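## Task

Slide onto the blue rod, in this sequence, a large wheel, a second large wheel and then a small wheel, and afterwards set the rod down gently, with the other rod left without any wheel. Once any wheel is on the rod, knocking that wheel or the rod against the table or against a part that is not on the rod fails the task. Finish by releasing everything and moving the grippers away; a result that stays in place only because the robot holds it is not counted.

## Robot and tools

ROBOT. Two 7-joint Kinova Gen3 arms, left_arm and right_arm, each with a Robotiq 2F-85 two-finger gripper. Base roots in the scene frame: left_arm at (+0.050, +0.379, 0) m, quat_wxyz (+0.998, 0, 0, +0.066); right_arm at (-0.015, -0.293, 0) m, quat_wxyz (+0.996, 0, 0, +0.089). The scene frame has its origin on the table surface midway between the arms, +z up, +x pointing out over the table, and left_arm sits on the +y side. The arm names say nothing about which side of a camera image they appear on.

COMMAND ROW. Every motion command is one row of 18 numbers covering both arms, even if only one moves: left_arm's 7 joint angles, its gripper position, its gripper speed, then the same 9 for right_arm. Joint angles are absolute target angles in radians (not offsets), in this order: waist (joint_1), shoulder (joint_2), elbow (joint_4), forearm roll (joint_5), upper arm roll (joint_3), wrist pitch (joint_6), wrist roll (joint_7). Stated ranges: waist, upper arm roll, forearm roll and wrist roll -69.115 to 69.115; shoulder -2.250 to 2.250; elbow -2.580 to 2.580; wrist pitch -2.100 to 2.100. A target more than 0.013 rad beyond a range end, and farther out than the current angle, gets the call refused; targets past the true end are clipped and may report "joint sent to its limit". Gripper position is absolute, -1 to 1: +1 fully open (85 mm), 0 about 41 mm, pads touch near -0.8, -1 closes until blocked. Gripper speed -1 to 1: roughly 20, 85 and 150 mm/s at -1, 0, +1. To leave a gripper unchanged, repeat its last two numbers; a 0 is a real command.

TOOLS.
- execute_actions(actions): a list of actions; each action is a table of up to 15 rows, one row per 1/30 s control step; a shorter table repeats its final row to fill 15 steps (0.5 s). An empty list just returns the current state and images.
- move(target, speed, blocking): target is one 18-number row of absolute angles plus gripper numbers. All joints of both arms follow synchronized paths from where they are, so the hand traces a curve; paths last 0.5 to 10 s and are cut off at 10 s. speed (0.01 to 2 rad/s, default 0.5) caps the joint with the longest way to go. Nothing avoids obstacles or the other arm. blocking=false returns after 0.5 s while motion continues; then use wait(0) to check, and issue no execute_actions or move until a result shows it ended, or call stop.
- wait(seconds): 0 to 10; the arms hold their last command, and a running move carries on.
- stop: brakes a running move; it needs braking distance; fingers continue.
- zoom_image(camera, region): camera is cam_high, cam_low, cam_left_wrist or cam_right_wrist; region [x0, y0, x1, y1] in pixels of that camera's last image, origin top-left, at most 504 by 504.
- show_instructions: shows the reference image(s) of the scene.
- read_manual(section): only "licences".
- finished_scene(scene): ends scene 1 or 2 irreversibly and reports success; the next scene's task follows.

MOTION LIMITS. Each step the sent joint target is kept within a lead of the measured angle: 0.304 rad for waist, shoulder, upper arm roll, elbow; 0.266 rad for forearm roll, wrist pitch, wrist roll. If targets would shift the gripper over 70 mm from where it is measured, they are scaled back. So big jumps need several actions; an unfinished jump may not complete on its own, so resend it. To keep a joint still, resend its value from the "Joint targets" line.

GRIPPER GEOMETRY. Fingers point along the gripper's +z and close along its y. end_effector_position is the point between the closed pads; fingertips extend about 19 mm past it when closed and 6 mm when open, and closing pushes the tips about 13 mm farther from the wrist, so keep that clearance above surfaces. To hold, send -1 and keep it; to release, send a position wider than the object; for a gentle grip open first, then close to just under the object's width. Fingers may re-close by themselves if the object slips or is lost.

RESULTS. State line per arm: end_effector_position (m) and end_effector_quat_wxyz in the shared scene frame; printed positions can be off, more so at long reach. Joint positions (rad), Joint velocities (rad/s) and Joint targets use the joint order above. position_measured_pct is about 50 - 50 x gripper position, 0 when fully open; stopping short of the request below about 90 means something is gripped or blocking, about 90 means the pads met. Step readings list joint angles at some steps; HELD with an arm label means that arm's row was partly held back. "joint command not followed" means a clearance check altered targets. A move adds a "move:" line: ending done, off_target, moving, held or fault; limits=held or limits=none; and each arm's joint farthest from target. Camera images come as cam_high, cam_low, cam_left_wrist, cam_right_wrist, each 504x504.

HAZARDS. Torque at a joint's load limit (50.2 N m waist, shoulder, upper arm roll, elbow; 31.6 N m wrist joints; a held load counts) freezes that arm for 10 s and skips the rest of the call. Holding loads heats motors: MOTOR HOT from 60 °C, OVER-TEMPERATURE FAULT at 75 °C, after which the arm sags. Fast moves and targets set deep past a contact hit and press harder. Do not drop or knock items off the table, let the arms collide or press each other, slam wheels or rods, or let anything rely on the grippers once done.

Each tool is called after "Request:" as name(argument=value, ...), one argument or row to a line, values as JSON.

Reference images:

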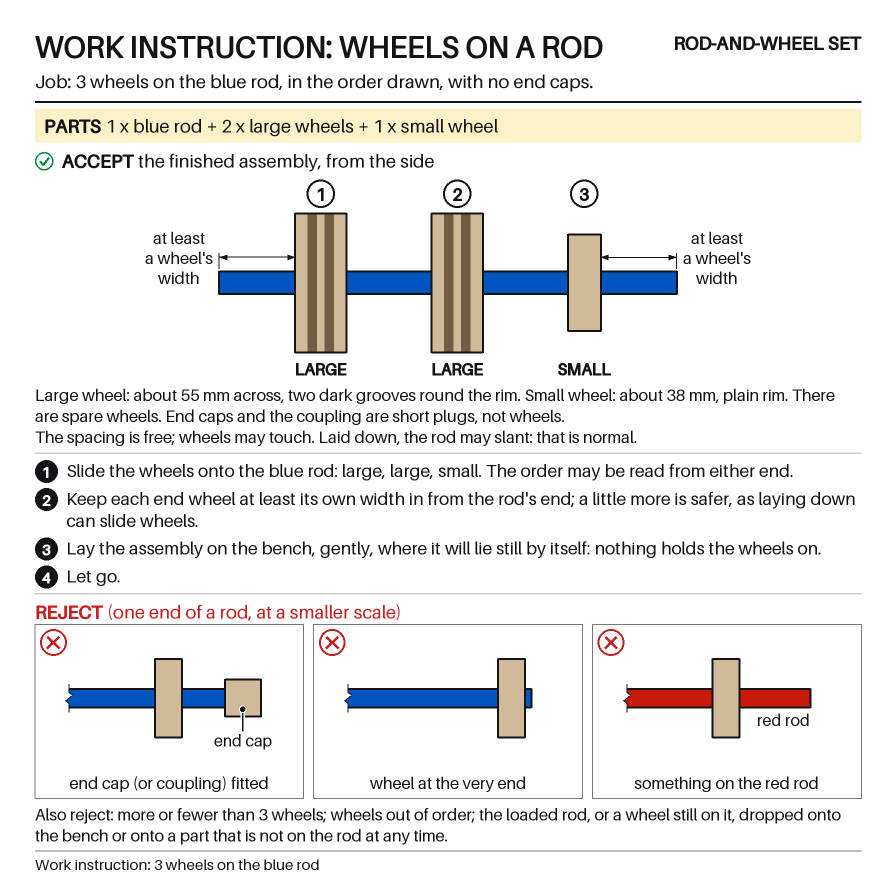

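## Session

Request:
execute_actions(
  actions=[],
)

Scene clock: 0.00 s.
left_arm: end_effector_position=(+0.7522, +0.4661, +0.1424) position_measured_pct=90.1 end_effector_quat_wxyz=(-0.137, +0.802, -0.581, -0.002) | right_arm: end_effector_position=(-0.0368, +0.3026, +0.3099) position_measured_pct=70.2 end_effector_quat_wxyz=(+0.107, -0.155, +0.971, +0.147)
Joint names: [waist, shoulder, elbow, forearm roll, upper arm roll, wrist pitch, wrist roll]
Joint positions: left_arm=[ 0.237  1.011  0.831  0.226 -0.489  1.168  3.258] | right_arm=[-1.81   0.493  1.293  0.026  0.377  1.077  0.198]
Joint velocities: left_arm=[ 0.001  0.    -0.     0.001  0.    -0.001 -0.   ] | right_arm=[-0.     0.     0.002 -0.     0.     0.    -0.   ]
Motor temperatures (°C, as the motors report them): left_arm=[29 32 28 36 29 40 34] | right_arm=[33 30 28 32 26 30 40]
Joint targets: left_arm=[0.237 1.011 0.831 0.226 -0.489 1.168 3.258] | right_arm=[-1.810 0.493 1.293 0.026 0.377 1.077 0.198]

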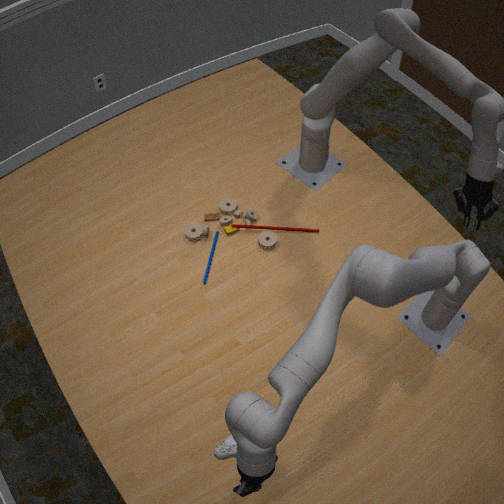

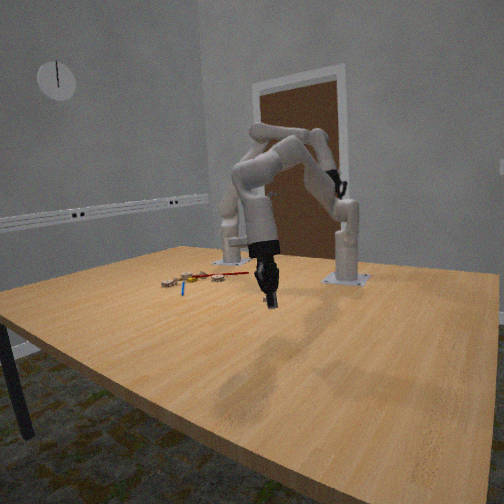

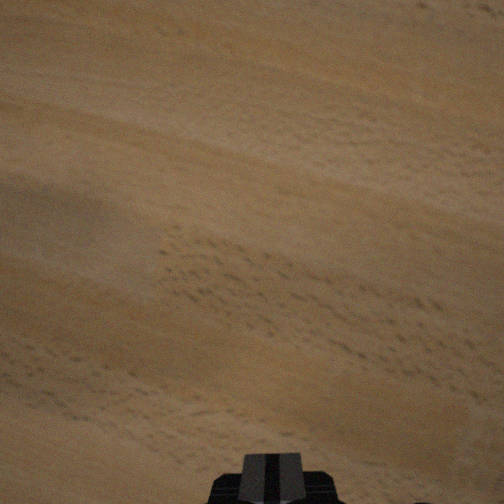

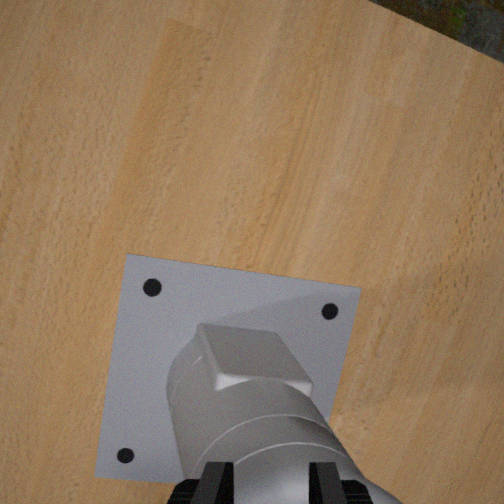

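Request:
zoom_image(
  camera="cam_high",
  region=[170, 180, 340, 300],
)

Request:
zoom_image(
  camera="cam_low",
  region=[140, 250, 280, 310],
)

Region (170, 180, 340, 300) of cam_high's 504x504 image, scaled by 2.965, with more detail than that image has; it fills the top 356 rows of this view, and the rest is white.

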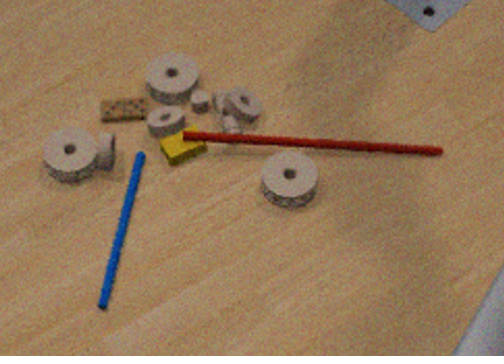

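Region (140, 250, 280, 310) of cam_low's 504x504 image, scaled by 3.600, with more detail than that image has; it fills the top 216 rows of this view, and the rest is white.

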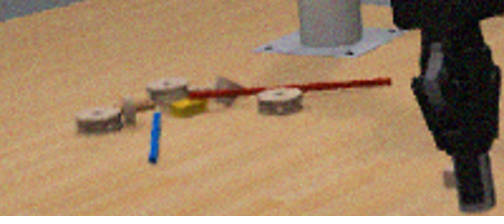

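Request:
move(
  target=[-0.5,0.4,1.6,0,0,1.14,3.14,1,0.5, -1.81,-0.1,1.81,0,0,1.125,0,1,0.5],
  speed=1.0,
)

Request:
move(
  target=[-0.5,0.4,1.6,0,0,1.14,3.14,1,0.5, 0.118,0.207,1.81,0,0,1.125,0,1,0.5],
  speed=1.2,
)

Scene clock: 45.73 s.
left_arm: end_effector_position=(+0.4275, +0.6252, +0.2301) position_measured_pct=0.0 end_effector_quat_wxyz=(-0.001, +0.892, -0.453, +0.000) | right_arm: end_effector_position=(-0.1397, +0.0489, +0.3630) position_measured_pct=0.0 end_effector_quat_wxyz=(-0.032, -0.205, +0.967, +0.149)
Joint names: [waist, shoulder, elbow, forearm roll, upper arm roll, wrist pitch, wrist roll]
Joint positions: left_arm=[-0.5   0.4   1.6  -0.   -0.    1.14  3.14] | right_arm=[-1.81  -0.1    1.81   0.     0.     1.125  0.   ]
Joint velocities: left_arm=[-0.003 -0.003  0.     0.     0.    -0.     0.001] | right_arm=[-0.    -0.001  0.001 -0.    -0.     0.    -0.   ]
Motor temperatures (°C, as the motors report them): left_arm=[29 33 28 36 29 40 34] | right_arm=[33 31 28 32 26 30 40]
Joint targets: left_arm=[-0.500 0.400 1.600 0.000 0.000 1.140 3.140] | right_arm=[-1.810 -0.100 1.810 0.000 -0.000 1.125 0.000]
move: done; limits=none; left_arm: farthest joint: the waist, 0.000 radians from its target (0.737 radians at the start); right_arm: farthest joint: the waist, 0.000 radians from its target (0.000 radians at the start)

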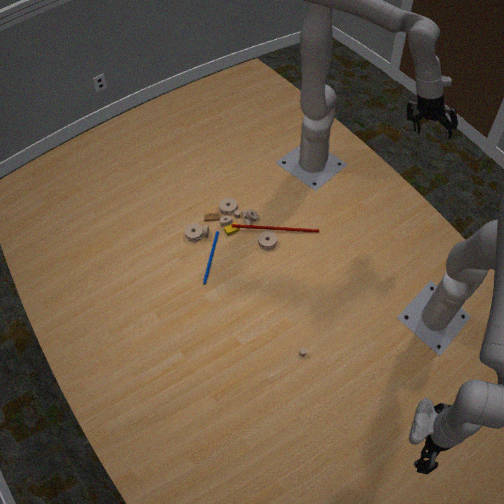

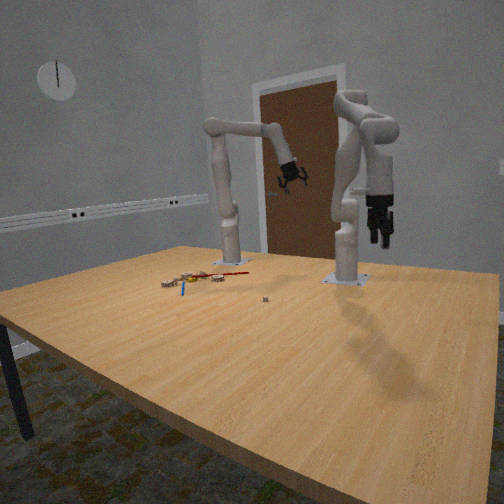

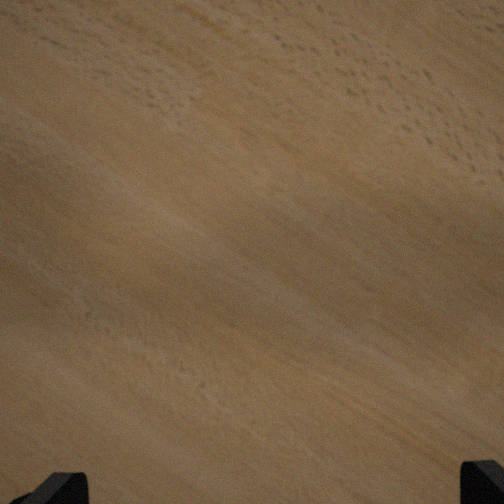

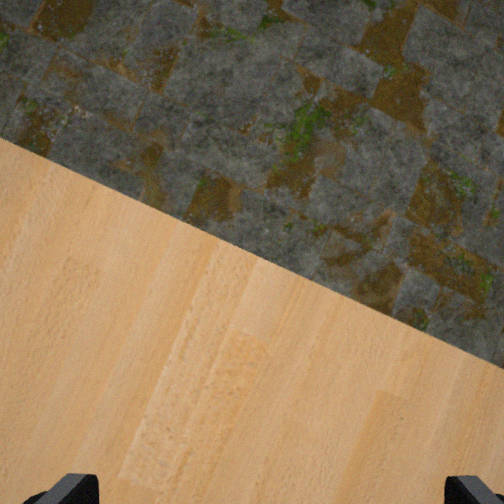

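Scene clock: 48.43 s.
left_arm: end_effector_position=(+0.4275, +0.6253, +0.2302) position_measured_pct=0.0 end_effector_quat_wxyz=(-0.001, +0.892, -0.453, +0.000) | right_arm: end_effector_position=(+0.3558, -0.2954, +0.2496) position_measured_pct=0.0 end_effector_quat_wxyz=(-0.000, +0.685, +0.728, -0.000)
Joint names: [waist, shoulder, elbow, forearm roll, upper arm roll, wrist pitch, wrist roll]
Joint positions: left_arm=[-0.5   0.4   1.6   0.    0.    1.14  3.14] | right_arm=[ 0.118  0.207  1.81   0.     0.     1.125 -0.   ]
Joint velocities: left_arm=[ 0.001  0.001  0.    -0.001 -0.     0.    -0.   ] | right_arm=[ 0.003  0.    -0.     0.    -0.     0.    -0.   ]
Motor temperatures (°C, as the motors report them): left_arm=[29 33 28 36 29 40 34] | right_arm=[33 31 28 32 26 30 40]
Joint targets: left_arm=[-0.500 0.400 1.600 0.000 0.000 1.140 3.140] | right_arm=[0.118 0.207 1.810 0.000 0.000 1.125 0.000]
move: done; limits=none; left_arm: farthest joint: the waist, 0.000 radians from its target (0.000 radians at the start); right_arm: farthest joint: the waist, 0.000 radians from its target (1.928 radians at the start)

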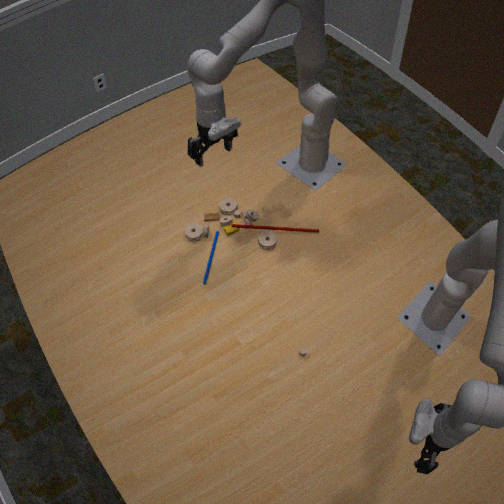

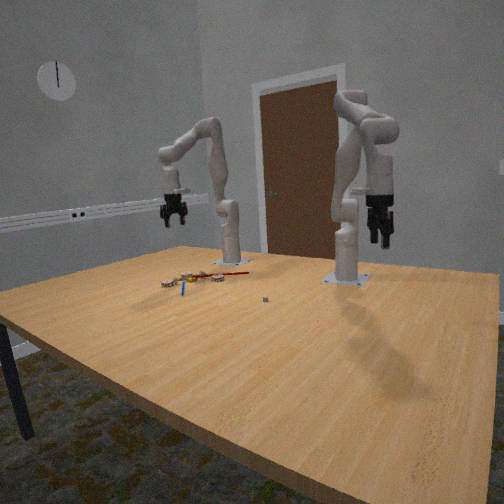

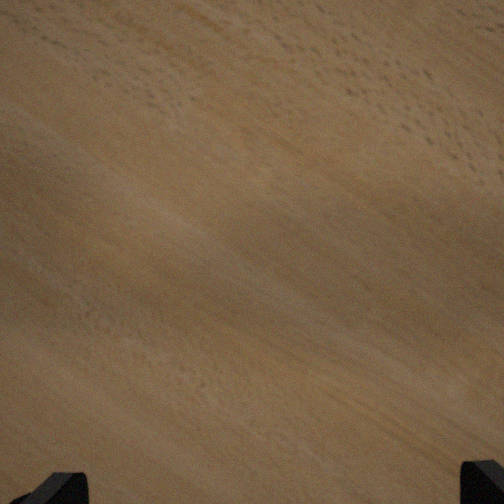

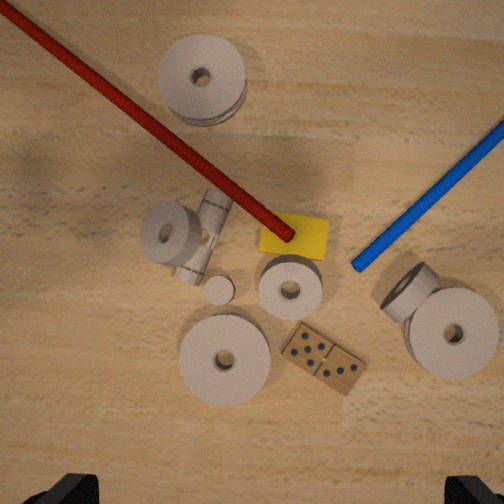

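Request:
move(
  target=[0.898,1.163,0.474,0,0,1.505,0,1,0.5, 0.118,0.207,1.81,0,0,1.125,0,1,0.5],
  speed=1.2,
)

Scene clock: 100.97 s.
left_arm: end_effector_position=(+0.5372, -0.1235, +0.1197) position_measured_pct=0.0 end_effector_quat_wxyz=(-0.000, +0.920, +0.392, -0.000) | right_arm: end_effector_position=(+0.3558, -0.2955, +0.2496) position_measured_pct=0.0 end_effector_quat_wxyz=(-0.000, +0.685, +0.728, -0.000)
Joint names: [waist, shoulder, elbow, forearm roll, upper arm roll, wrist pitch, wrist roll]
Joint positions: left_arm=[0.898 1.163 0.474 0.    0.    1.505 0.   ] | right_arm=[ 0.118  0.207  1.81   0.     0.     1.125 -0.   ]
Joint velocities: left_arm=[ 0.002  0.003 -0.    -0.001 -0.     0.    -0.001] | right_arm=[ 0.  0. -0.  0.  0.  0.  0.]
Motor temperatures (°C, as the motors report them): left_arm=[29 34 29 36 29 40 34] | right_arm=[33 31 28 32 26 30 40]
Joint targets: left_arm=[0.898 1.163 0.474 0.000 0.000 1.505 0.000] | right_arm=[0.118 0.207 1.810 0.000 0.000 1.125 0.000]
move: done; limits=none; left_arm: farthest joint: the waist, 0.000 radians from its target (1.398 radians at the start); right_arm: farthest joint: the waist, 0.000 radians from its target (0.000 radians at the start)

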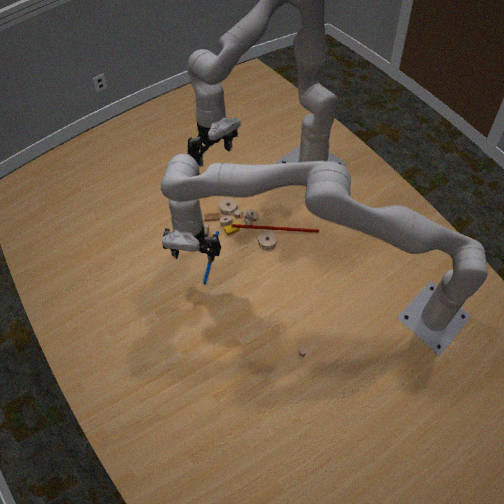

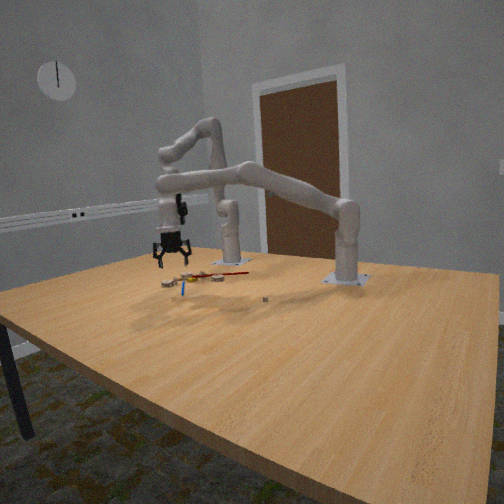

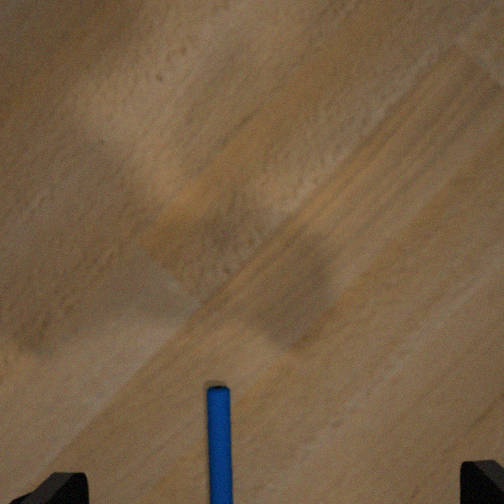

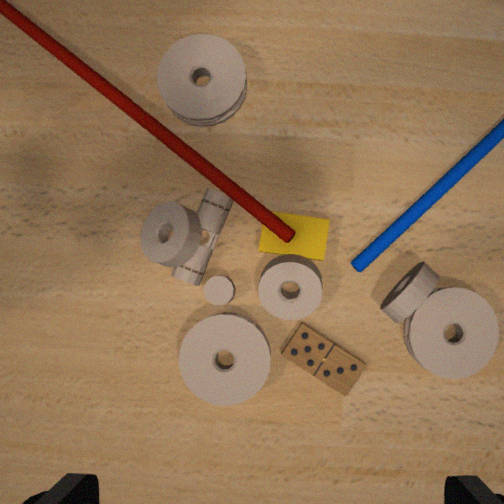

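Request:
move(
  target=[0.898,1.128,0.748,0,0,1.266,0,1,0.5, 0.118,0.207,1.81,0,0,1.125,0,1,0.5],
  speed=0.5,
)

Scene clock: 108.90 s.
left_arm: end_effector_position=(+0.5227, -0.1097, +0.0592) position_measured_pct=0.0 end_effector_quat_wxyz=(-0.000, +0.920, +0.392, -0.000) | right_arm: end_effector_position=(+0.3558, -0.2955, +0.2496) position_measured_pct=0.0 end_effector_quat_wxyz=(-0.000, +0.685, +0.728, -0.000)
Joint names: [waist, shoulder, elbow, forearm roll, upper arm roll, wrist pitch, wrist roll]
Joint positions: left_arm=[ 0.898  1.128  0.748 -0.     0.     1.266 -0.   ] | right_arm=[ 0.118  0.207  1.81  -0.     0.     1.125  0.   ]
Joint velocities: left_arm=[ 0.001 -0.004  0.    -0.     0.     0.    -0.   ] | right_arm=[-0. -0. -0. -0. -0.  0.  0.]
Motor temperatures (°C, as the motors report them): left_arm=[29 34 29 36 29 40 34] | right_arm=[33 31 28 32 26 30 40]
Joint targets: left_arm=[0.898 1.128 0.748 0.000 0.000 1.266 0.000] | right_arm=[0.118 0.207 1.810 0.000 0.000 1.125 0.000]
move: done; limits=none; left_arm: farthest joint: the waist, 0.000 radians from its target (0.000 radians at the start); right_arm: farthest joint: the waist, 0.000 radians from its target (0.000 radians at the start)

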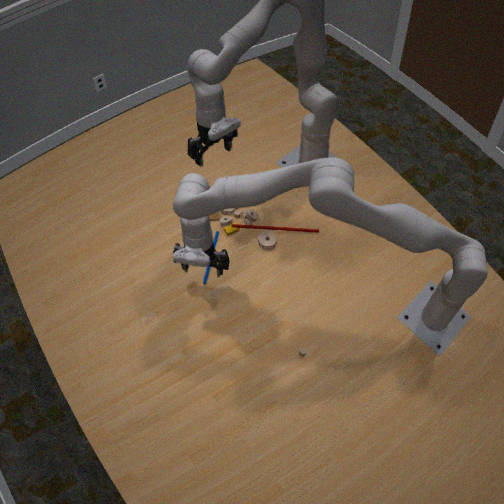

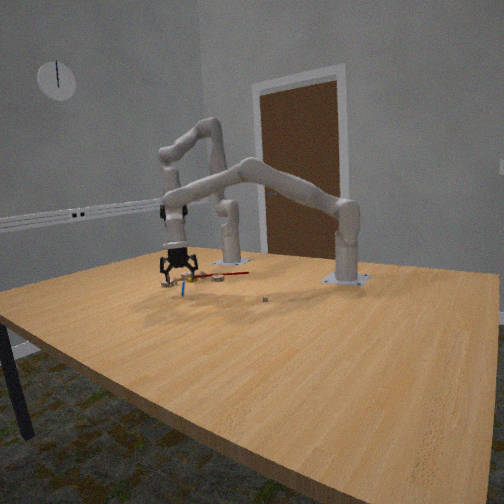

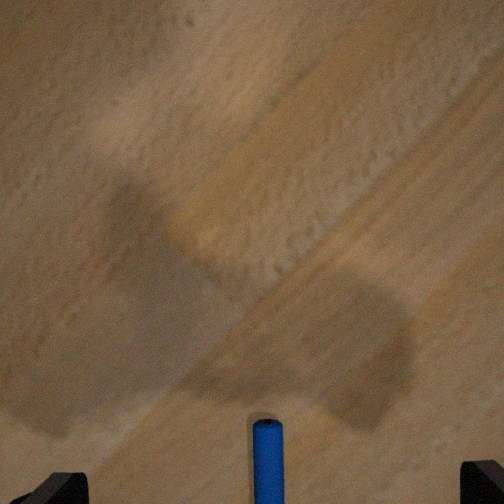

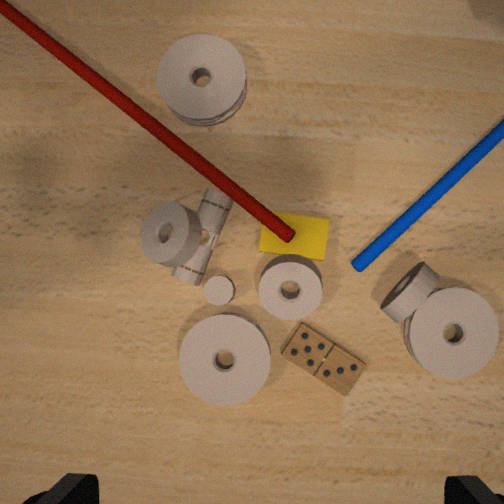

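Request:
move(
  target=[0.898,1.167,0.774,0,0,1.2005,0,0.2,0.5, 0.118,0.207,1.81,0,0,1.125,0,1,0.5],
  speed=0.1,
)

Request:
zoom_image(
  camera="cam_low",
  region=[130, 230, 250, 310],
)

Scene clock: 118.23 s.
left_arm: end_effector_position=(+0.5228, -0.1098, +0.0251) position_measured_pct=40.1 end_effector_quat_wxyz=(+0.000, +0.920, +0.392, +0.000) | right_arm: end_effector_position=(+0.3558, -0.2955, +0.2496) position_measured_pct=0.0 end_effector_quat_wxyz=(-0.000, +0.685, +0.728, -0.000)
Joint names: [waist, shoulder, elbow, forearm roll, upper arm roll, wrist pitch, wrist roll]
Joint positions: left_arm=[ 0.898  1.167  0.774  0.    -0.     1.201 -0.   ] | right_arm=[ 0.118  0.207  1.81  -0.     0.     1.125  0.   ]
Joint velocities: left_arm=[ 0.     0.001 -0.001 -0.    -0.    -0.     0.   ] | right_arm=[-0.     0.    -0.001  0.     0.     0.     0.   ]
Motor temperatures (°C, as the motors report them): left_arm=[29 34 29 36 29 40 34] | right_arm=[33 31 28 32 26 30 40]
Joint targets: left_arm=[0.898 1.167 0.774 0.000 0.000 1.200 0.000] | right_arm=[0.118 0.207 1.810 0.000 0.000 1.125 0.000]
move: done; limits=none; left_arm: farthest joint: the waist, 0.000 radians from its target (0.000 radians at the start); right_arm: farthest joint: the waist, 0.000 radians from its target (0.000 radians at the start)

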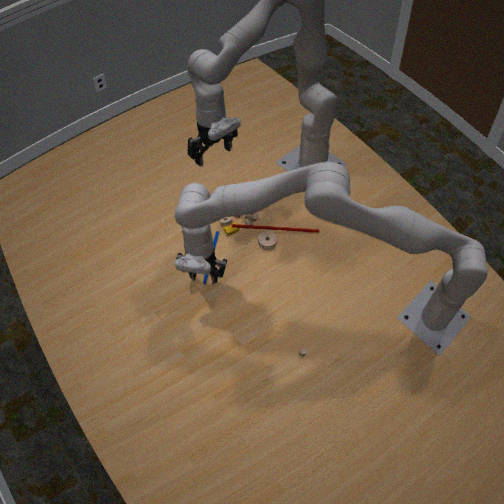

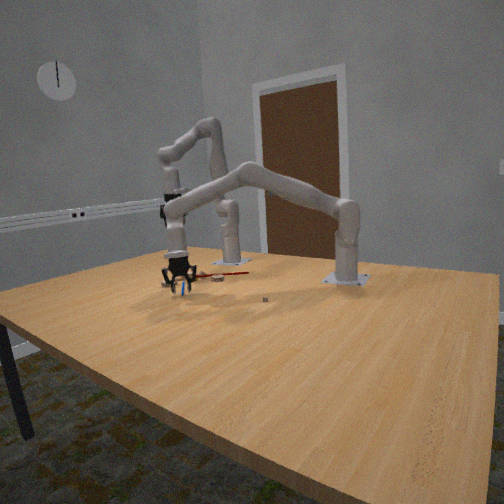

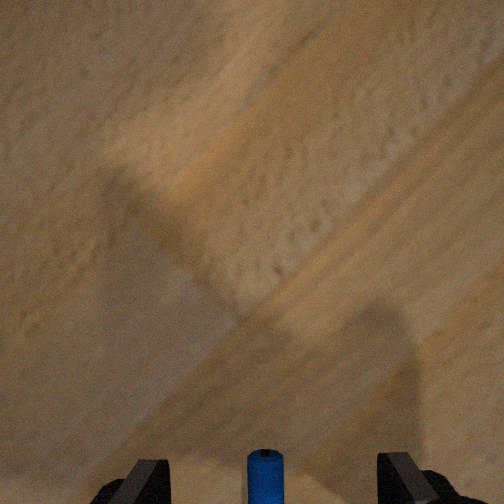

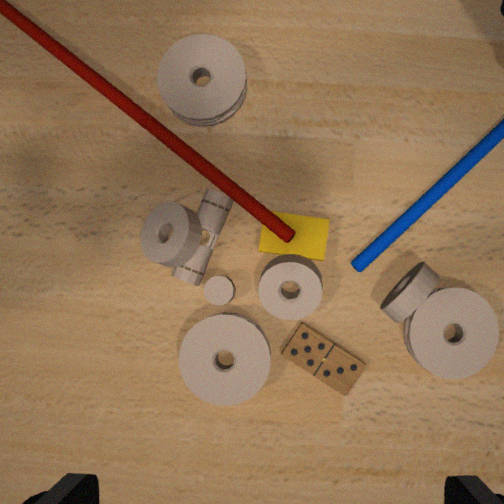

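Region (130, 230, 250, 310) of cam_low's 504x504 image, scaled by 4.200, with more detail than that image has.

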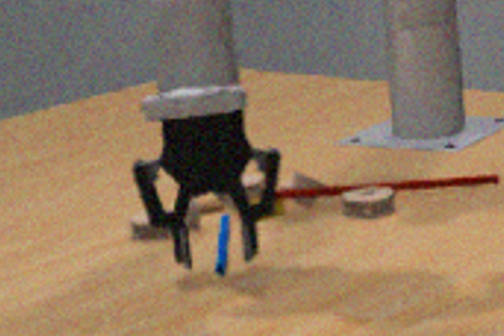

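Request:
move(
  target=[0.898,1.1727,0.7774,0,0,1.1915,0,-0.45,0.5, 0.118,0.207,1.81,0,0,1.125,0,1,0.5],
  speed=0.02,
)

Request:
zoom_image(
  camera="cam_low",
  region=[150, 260, 210, 300],
)

Scene clock: 123.10 s.
left_arm: end_effector_position=(+0.5227, -0.1097, +0.0202) position_measured_pct=72.6 end_effector_quat_wxyz=(-0.000, +0.920, +0.392, -0.000) | right_arm: end_effector_position=(+0.3558, -0.2955, +0.2496) position_measured_pct=0.0 end_effector_quat_wxyz=(-0.000, +0.685, +0.728, -0.000)
Joint names: [waist, shoulder, elbow, forearm roll, upper arm roll, wrist pitch, wrist roll]
Joint positions: left_arm=[ 0.898  1.173  0.777  0.    -0.     1.192  0.   ] | right_arm=[ 0.118  0.207  1.81  -0.     0.     1.125 -0.   ]
Joint velocities: left_arm=[-0.    -0.    -0.001 -0.     0.    -0.     0.   ] | right_arm=[-0. -0.  0.  0.  0.  0. -0.]
Motor temperatures (°C, as the motors report them): left_arm=[29 34 29 36 29 40 34] | right_arm=[33 31 28 32 26 30 40]
Joint targets: left_arm=[0.898 1.173 0.777 0.000 0.000 1.192 0.000] | right_arm=[0.118 0.207 1.810 0.000 0.000 1.125 0.000]
move: done; limits=none; left_arm: farthest joint: the waist, 0.000 radians from its target (0.000 radians at the start); right_arm: farthest joint: the waist, 0.000 radians from its target (0.000 radians at the start)

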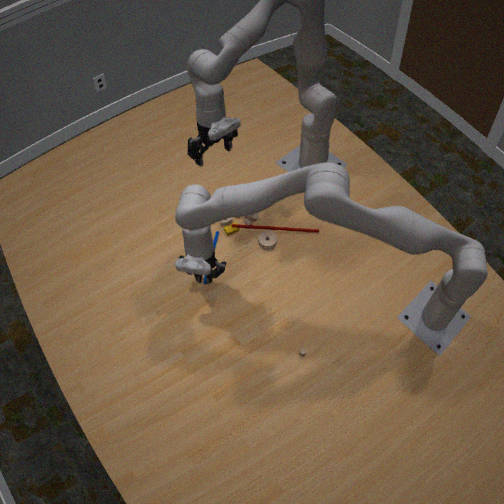

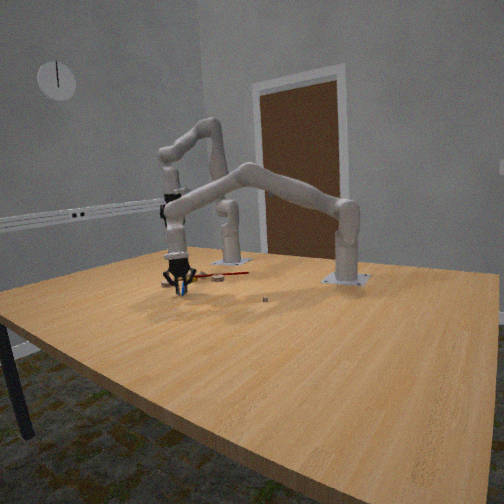

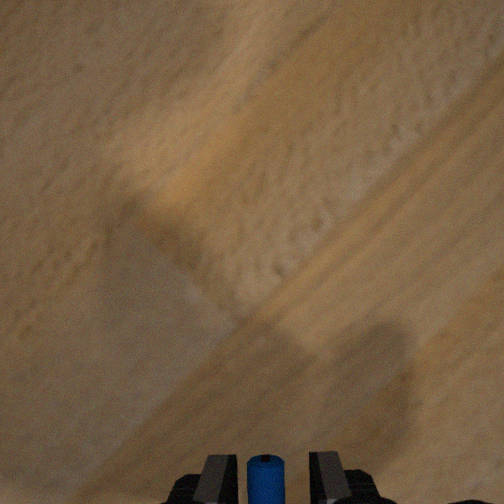

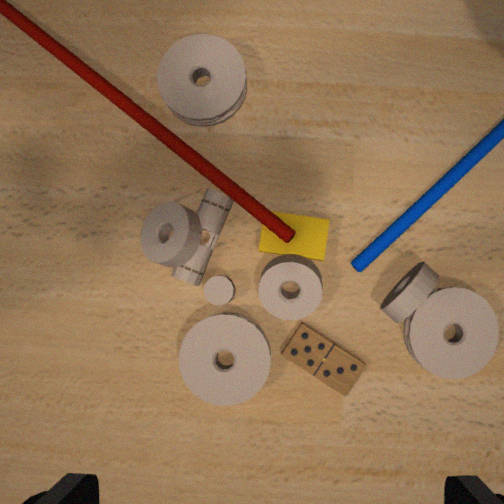

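Region (150, 260, 210, 300) of cam_low's 504x504 image, scaled by 8.400, with more detail than that image has.

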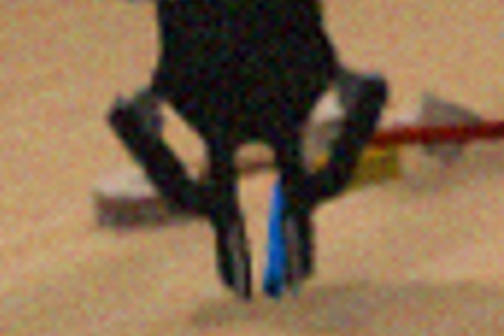

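Request:
execute_actions(
  actions=[
    [[0.898,1.1727,0.7774,0,0,1.1915,0,-1,0, 0.118,0.207,1.81,0,0,1.125,0,1,0.5]],
    [[0.898,1.1727,0.7774,0,0,1.1915,0,-1,0, 0.118,0.207,1.81,0,0,1.125,0,1,0.5]],
  ],
)

Scene clock: 125.63 s.
left_arm: end_effector_position=(+0.5228, -0.1099, +0.0205) position_measured_pct=85.7 end_effector_quat_wxyz=(+0.000, +0.920, +0.392, +0.000) | right_arm: end_effector_position=(+0.3558, -0.2955, +0.2496) position_measured_pct=0.0 end_effector_quat_wxyz=(-0.000, +0.685, +0.728, -0.000)
Joint names: [waist, shoulder, elbow, forearm roll, upper arm roll, wrist pitch, wrist roll]
Joint positions: left_arm=[ 0.898  1.172  0.777  0.     0.     1.192 -0.   ] | right_arm=[0.118 0.207 1.81  0.    0.    1.125 0.   ]
Joint velocities: left_arm=[-0.    -0.001 -0.001 -0.001 -0.    -0.     0.   ] | right_arm=[ 0.    -0.     0.    -0.001  0.    -0.     0.   ]
Motor temperatures (°C, as the motors report them): left_arm=[29 34 29 36 29 40 34] | right_arm=[33 31 28 32 26 30 40]
Joint targets: left_arm=[0.898 1.173 0.777 0.000 0.000 1.192 0.000] | right_arm=[0.118 0.207 1.810 0.000 0.000 1.125 0.000]
Step readings (joint positions; steps 1 to 15: 1st action; 16 to 30: 2nd action):
0: left_arm=[0.898 1.173 0.777 0.000 0.000 1.191 -0.000] | right_arm=[0.118 0.207 1.810 0.000 0.000 1.125 -0.000]
1: left_arm=[0.898 1.173 0.777 -0.000 0.000 1.191 -0.000] | right_arm=[0.118 0.207 1.810 0.000 0.000 1.125 -0.000]
2: left_arm=[0.898 1.173 0.777 -0.000 0.000 1.191 0.000] | right_arm=[0.118 0.207 1.810 0.000 0.000 1.125 -0.000]
4: left_arm=[0.898 1.173 0.777 -0.000 0.000 1.192 -0.000] | right_arm=[0.118 0.207 1.810 -0.000 0.000 1.125 -0.000]
8: left_arm=[0.898 1.172 0.777 0.000 0.000 1.192 -0.000] | right_arm=[0.118 0.207 1.810 0.000 0.000 1.125 -0.000]
15: left_arm=[0.898 1.172 0.777 0.000 0.000 1.192 -0.000] | right_arm=[0.118 0.207 1.810 0.000 0.000 1.125 -0.000]
16: left_arm=[0.898 1.172 0.777 0.000 0.000 1.192 -0.000] | right_arm=[0.118 0.207 1.810 0.000 0.000 1.125 0.000]
17: left_arm=[0.898 1.172 0.777 0.000 0.000 1.192 -0.000] | right_arm=[0.118 0.207 1.810 -0.000 0.000 1.125 -0.000]
19: left_arm=[0.898 1.172 0.777 0.000 0.000 1.192 -0.000] | right_arm=[0.118 0.207 1.810 -0.000 0.000 1.125 -0.000]
23: left_arm=[0.898 1.172 0.777 0.000 0.000 1.192 -0.000] | right_arm=[0.118 0.207 1.810 -0.000 0.000 1.125 0.000]
30: Joint positions above

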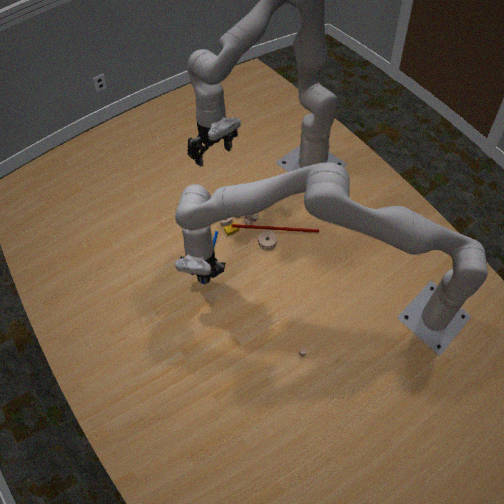

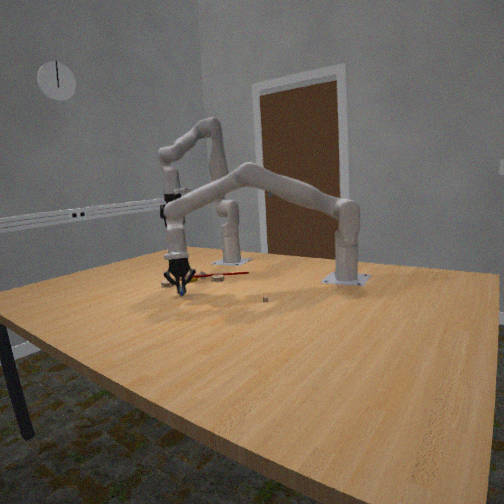

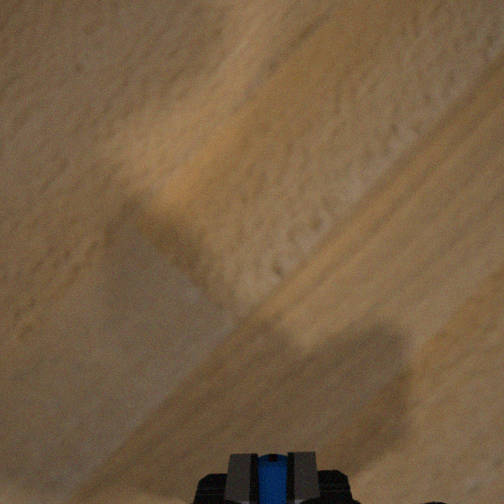

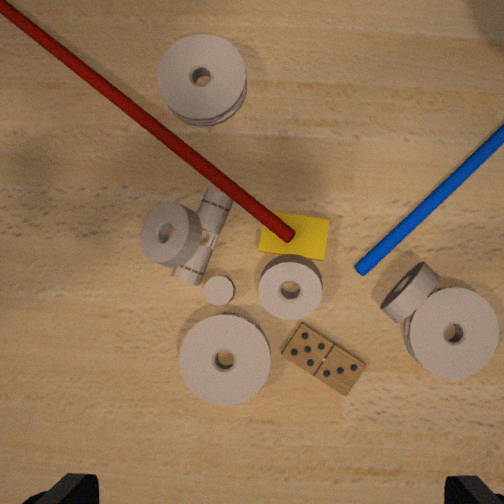

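Request:
move(
  target=[0.5757,0.3436,1.7379,0,0,1.0601,-0.257,-1,0, 0.118,0.207,1.81,0,0,1.125,0,1,0.5],
  speed=0.6,
)

Scene clock: 144.87 s.
left_arm: end_effector_position=(+0.4148, +0.1784, +0.2159) position_measured_pct=85.7 end_effector_quat_wxyz=(-0.000, +0.907, +0.422, -0.000) | right_arm: end_effector_position=(+0.3558, -0.2955, +0.2496) position_measured_pct=0.0 end_effector_quat_wxyz=(-0.000, +0.685, +0.728, -0.000)
Joint names: [waist, shoulder, elbow, forearm roll, upper arm roll, wrist pitch, wrist roll]
Joint positions: left_arm=[ 0.576  0.344  1.738 -0.    -0.     1.06  -0.257] | right_arm=[ 0.118  0.207  1.81   0.     0.     1.125 -0.   ]
Joint velocities: left_arm=[-0.    -0.002 -0.001  0.    -0.     0.     0.   ] | right_arm=[-0.     0.    -0.001 -0.     0.     0.     0.   ]
Motor temperatures (°C, as the motors report them): left_arm=[29 35 29 36 29 40 34] | right_arm=[33 31 28 32 26 30 40]
Joint targets: left_arm=[0.576 0.344 1.738 0.000 0.000 1.060 -0.257] | right_arm=[0.118 0.207 1.810 0.000 0.000 1.125 0.000]
move: done; limits=none; left_arm: farthest joint: the waist, 0.000 radians from its target (0.322 radians at the start); right_arm: farthest joint: the waist, 0.000 radians from its target (0.000 radians at the start)

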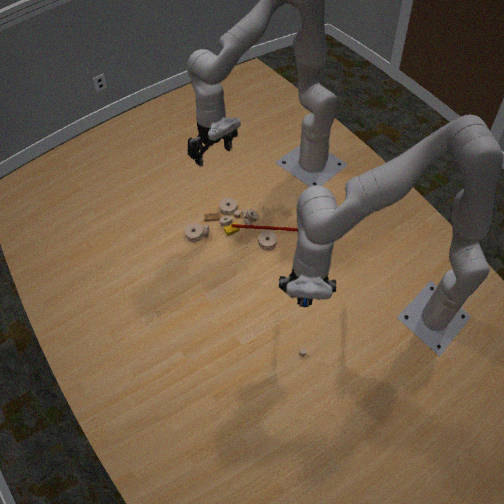

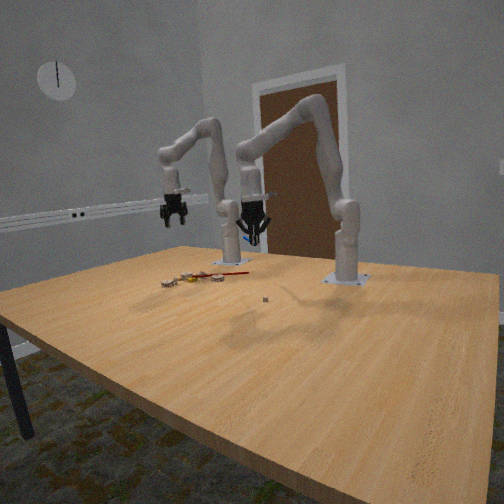

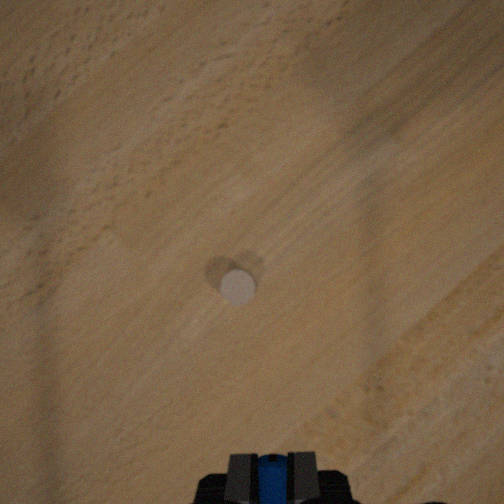

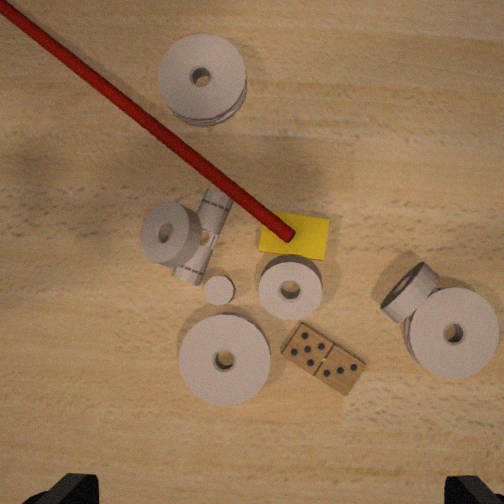

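Request:
zoom_image(
  camera="cam_right_wrist",
  region=[140, 20, 300, 140],
)

Request:
zoom_image(
  camera="cam_low",
  region=[220, 190, 300, 260],
)

Region (140, 20, 300, 140) of cam_right_wrist's 504x504 image, scaled by 3.150; it fills the top 378 rows of this view, and the rest is white.

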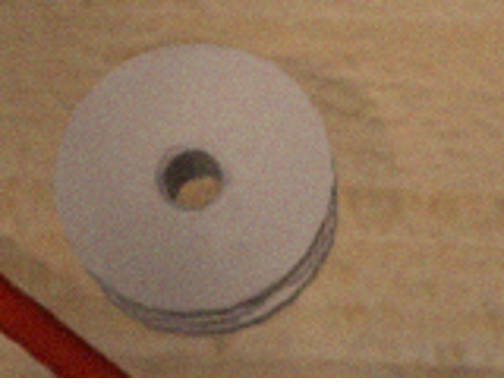

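Region (220, 190, 300, 260) of cam_low's 504x504 image, scaled by 6.300, with more detail than that image has; it fills the top 441 rows of this view, and the rest is white.

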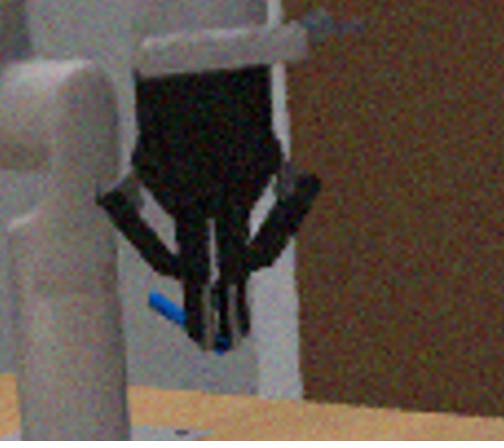

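Request:
move(
  target=[0.173,0.1946,1.7692,0,0,1.1778,-0.53,-1,0, -0.3913,0.3931,2.0571,0,0,0.6914,-1.163,1,0.5],
  speed=0.7,
)

Scene clock: 225.43 s.
left_arm: end_effector_position=(+0.4201, +0.3393, +0.2659) position_measured_pct=85.7 end_effector_quat_wxyz=(-0.000, +0.878, +0.479, -0.000) | right_arm: end_effector_position=(+0.3029, -0.1190, +0.1200) position_measured_pct=0.0 end_effector_quat_wxyz=(-0.000, +0.883, +0.470, +0.000)
Joint names: [waist, shoulder, elbow, forearm roll, upper arm roll, wrist pitch, wrist roll]
Joint positions: left_arm=[ 0.173  0.195  1.769 -0.    -0.     1.178 -0.53 ] | right_arm=[-0.391  0.393  2.057 -0.    -0.     0.691 -1.163]
Joint velocities: left_arm=[-0.001 -0.001 -0.     0.     0.    -0.001  0.001] | right_arm=[-0.003  0.001  0.001  0.001  0.     0.     0.   ]
Motor temperatures (°C, as the motors report them): left_arm=[29 34 29 36 29 40 34] | right_arm=[33 32 28 32 26 30 40]
Joint targets: left_arm=[0.173 0.195 1.769 0.000 0.000 1.178 -0.530] | right_arm=[-0.391 0.393 2.057 0.000 0.000 0.691 -1.163]
move: done; limits=none; left_arm: farthest joint: the waist, 0.000 radians from its target (0.403 radians at the start); right_arm: farthest joint: the waist, 0.000 radians from its target (0.509 radians at the start)

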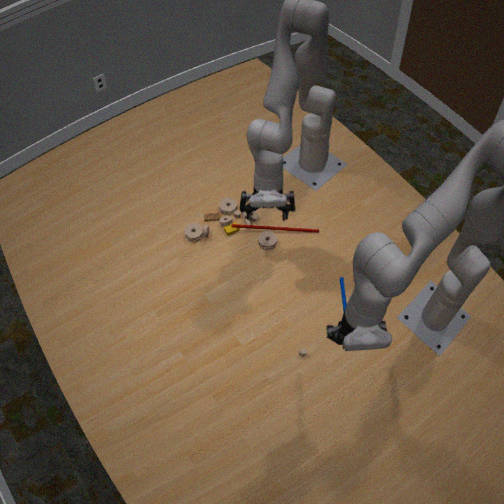

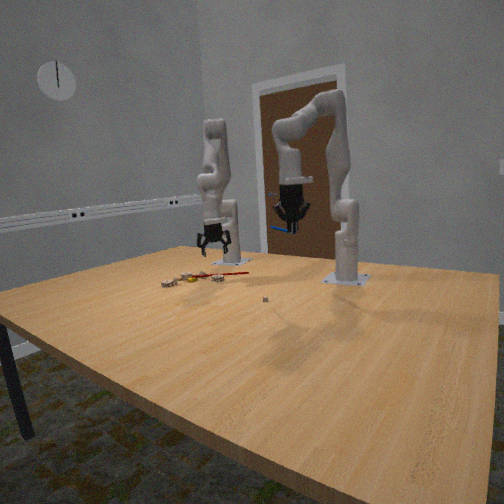

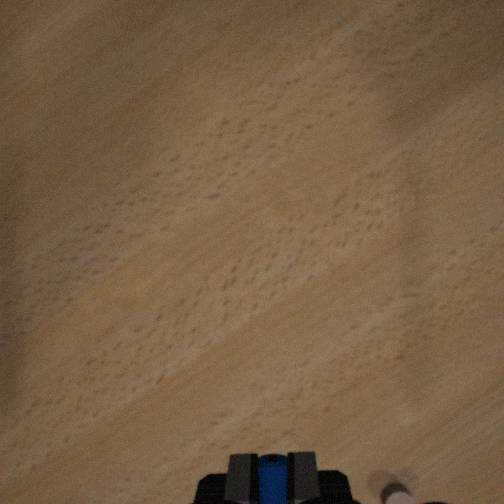

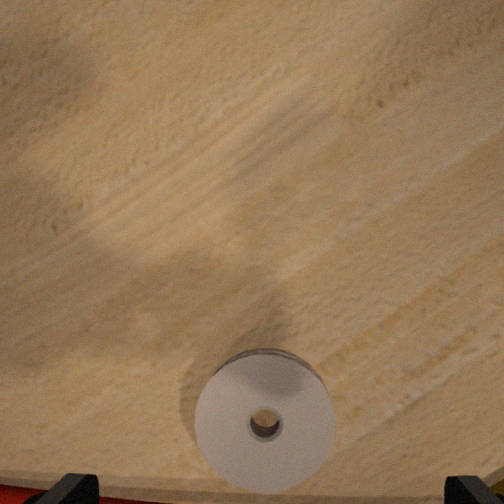

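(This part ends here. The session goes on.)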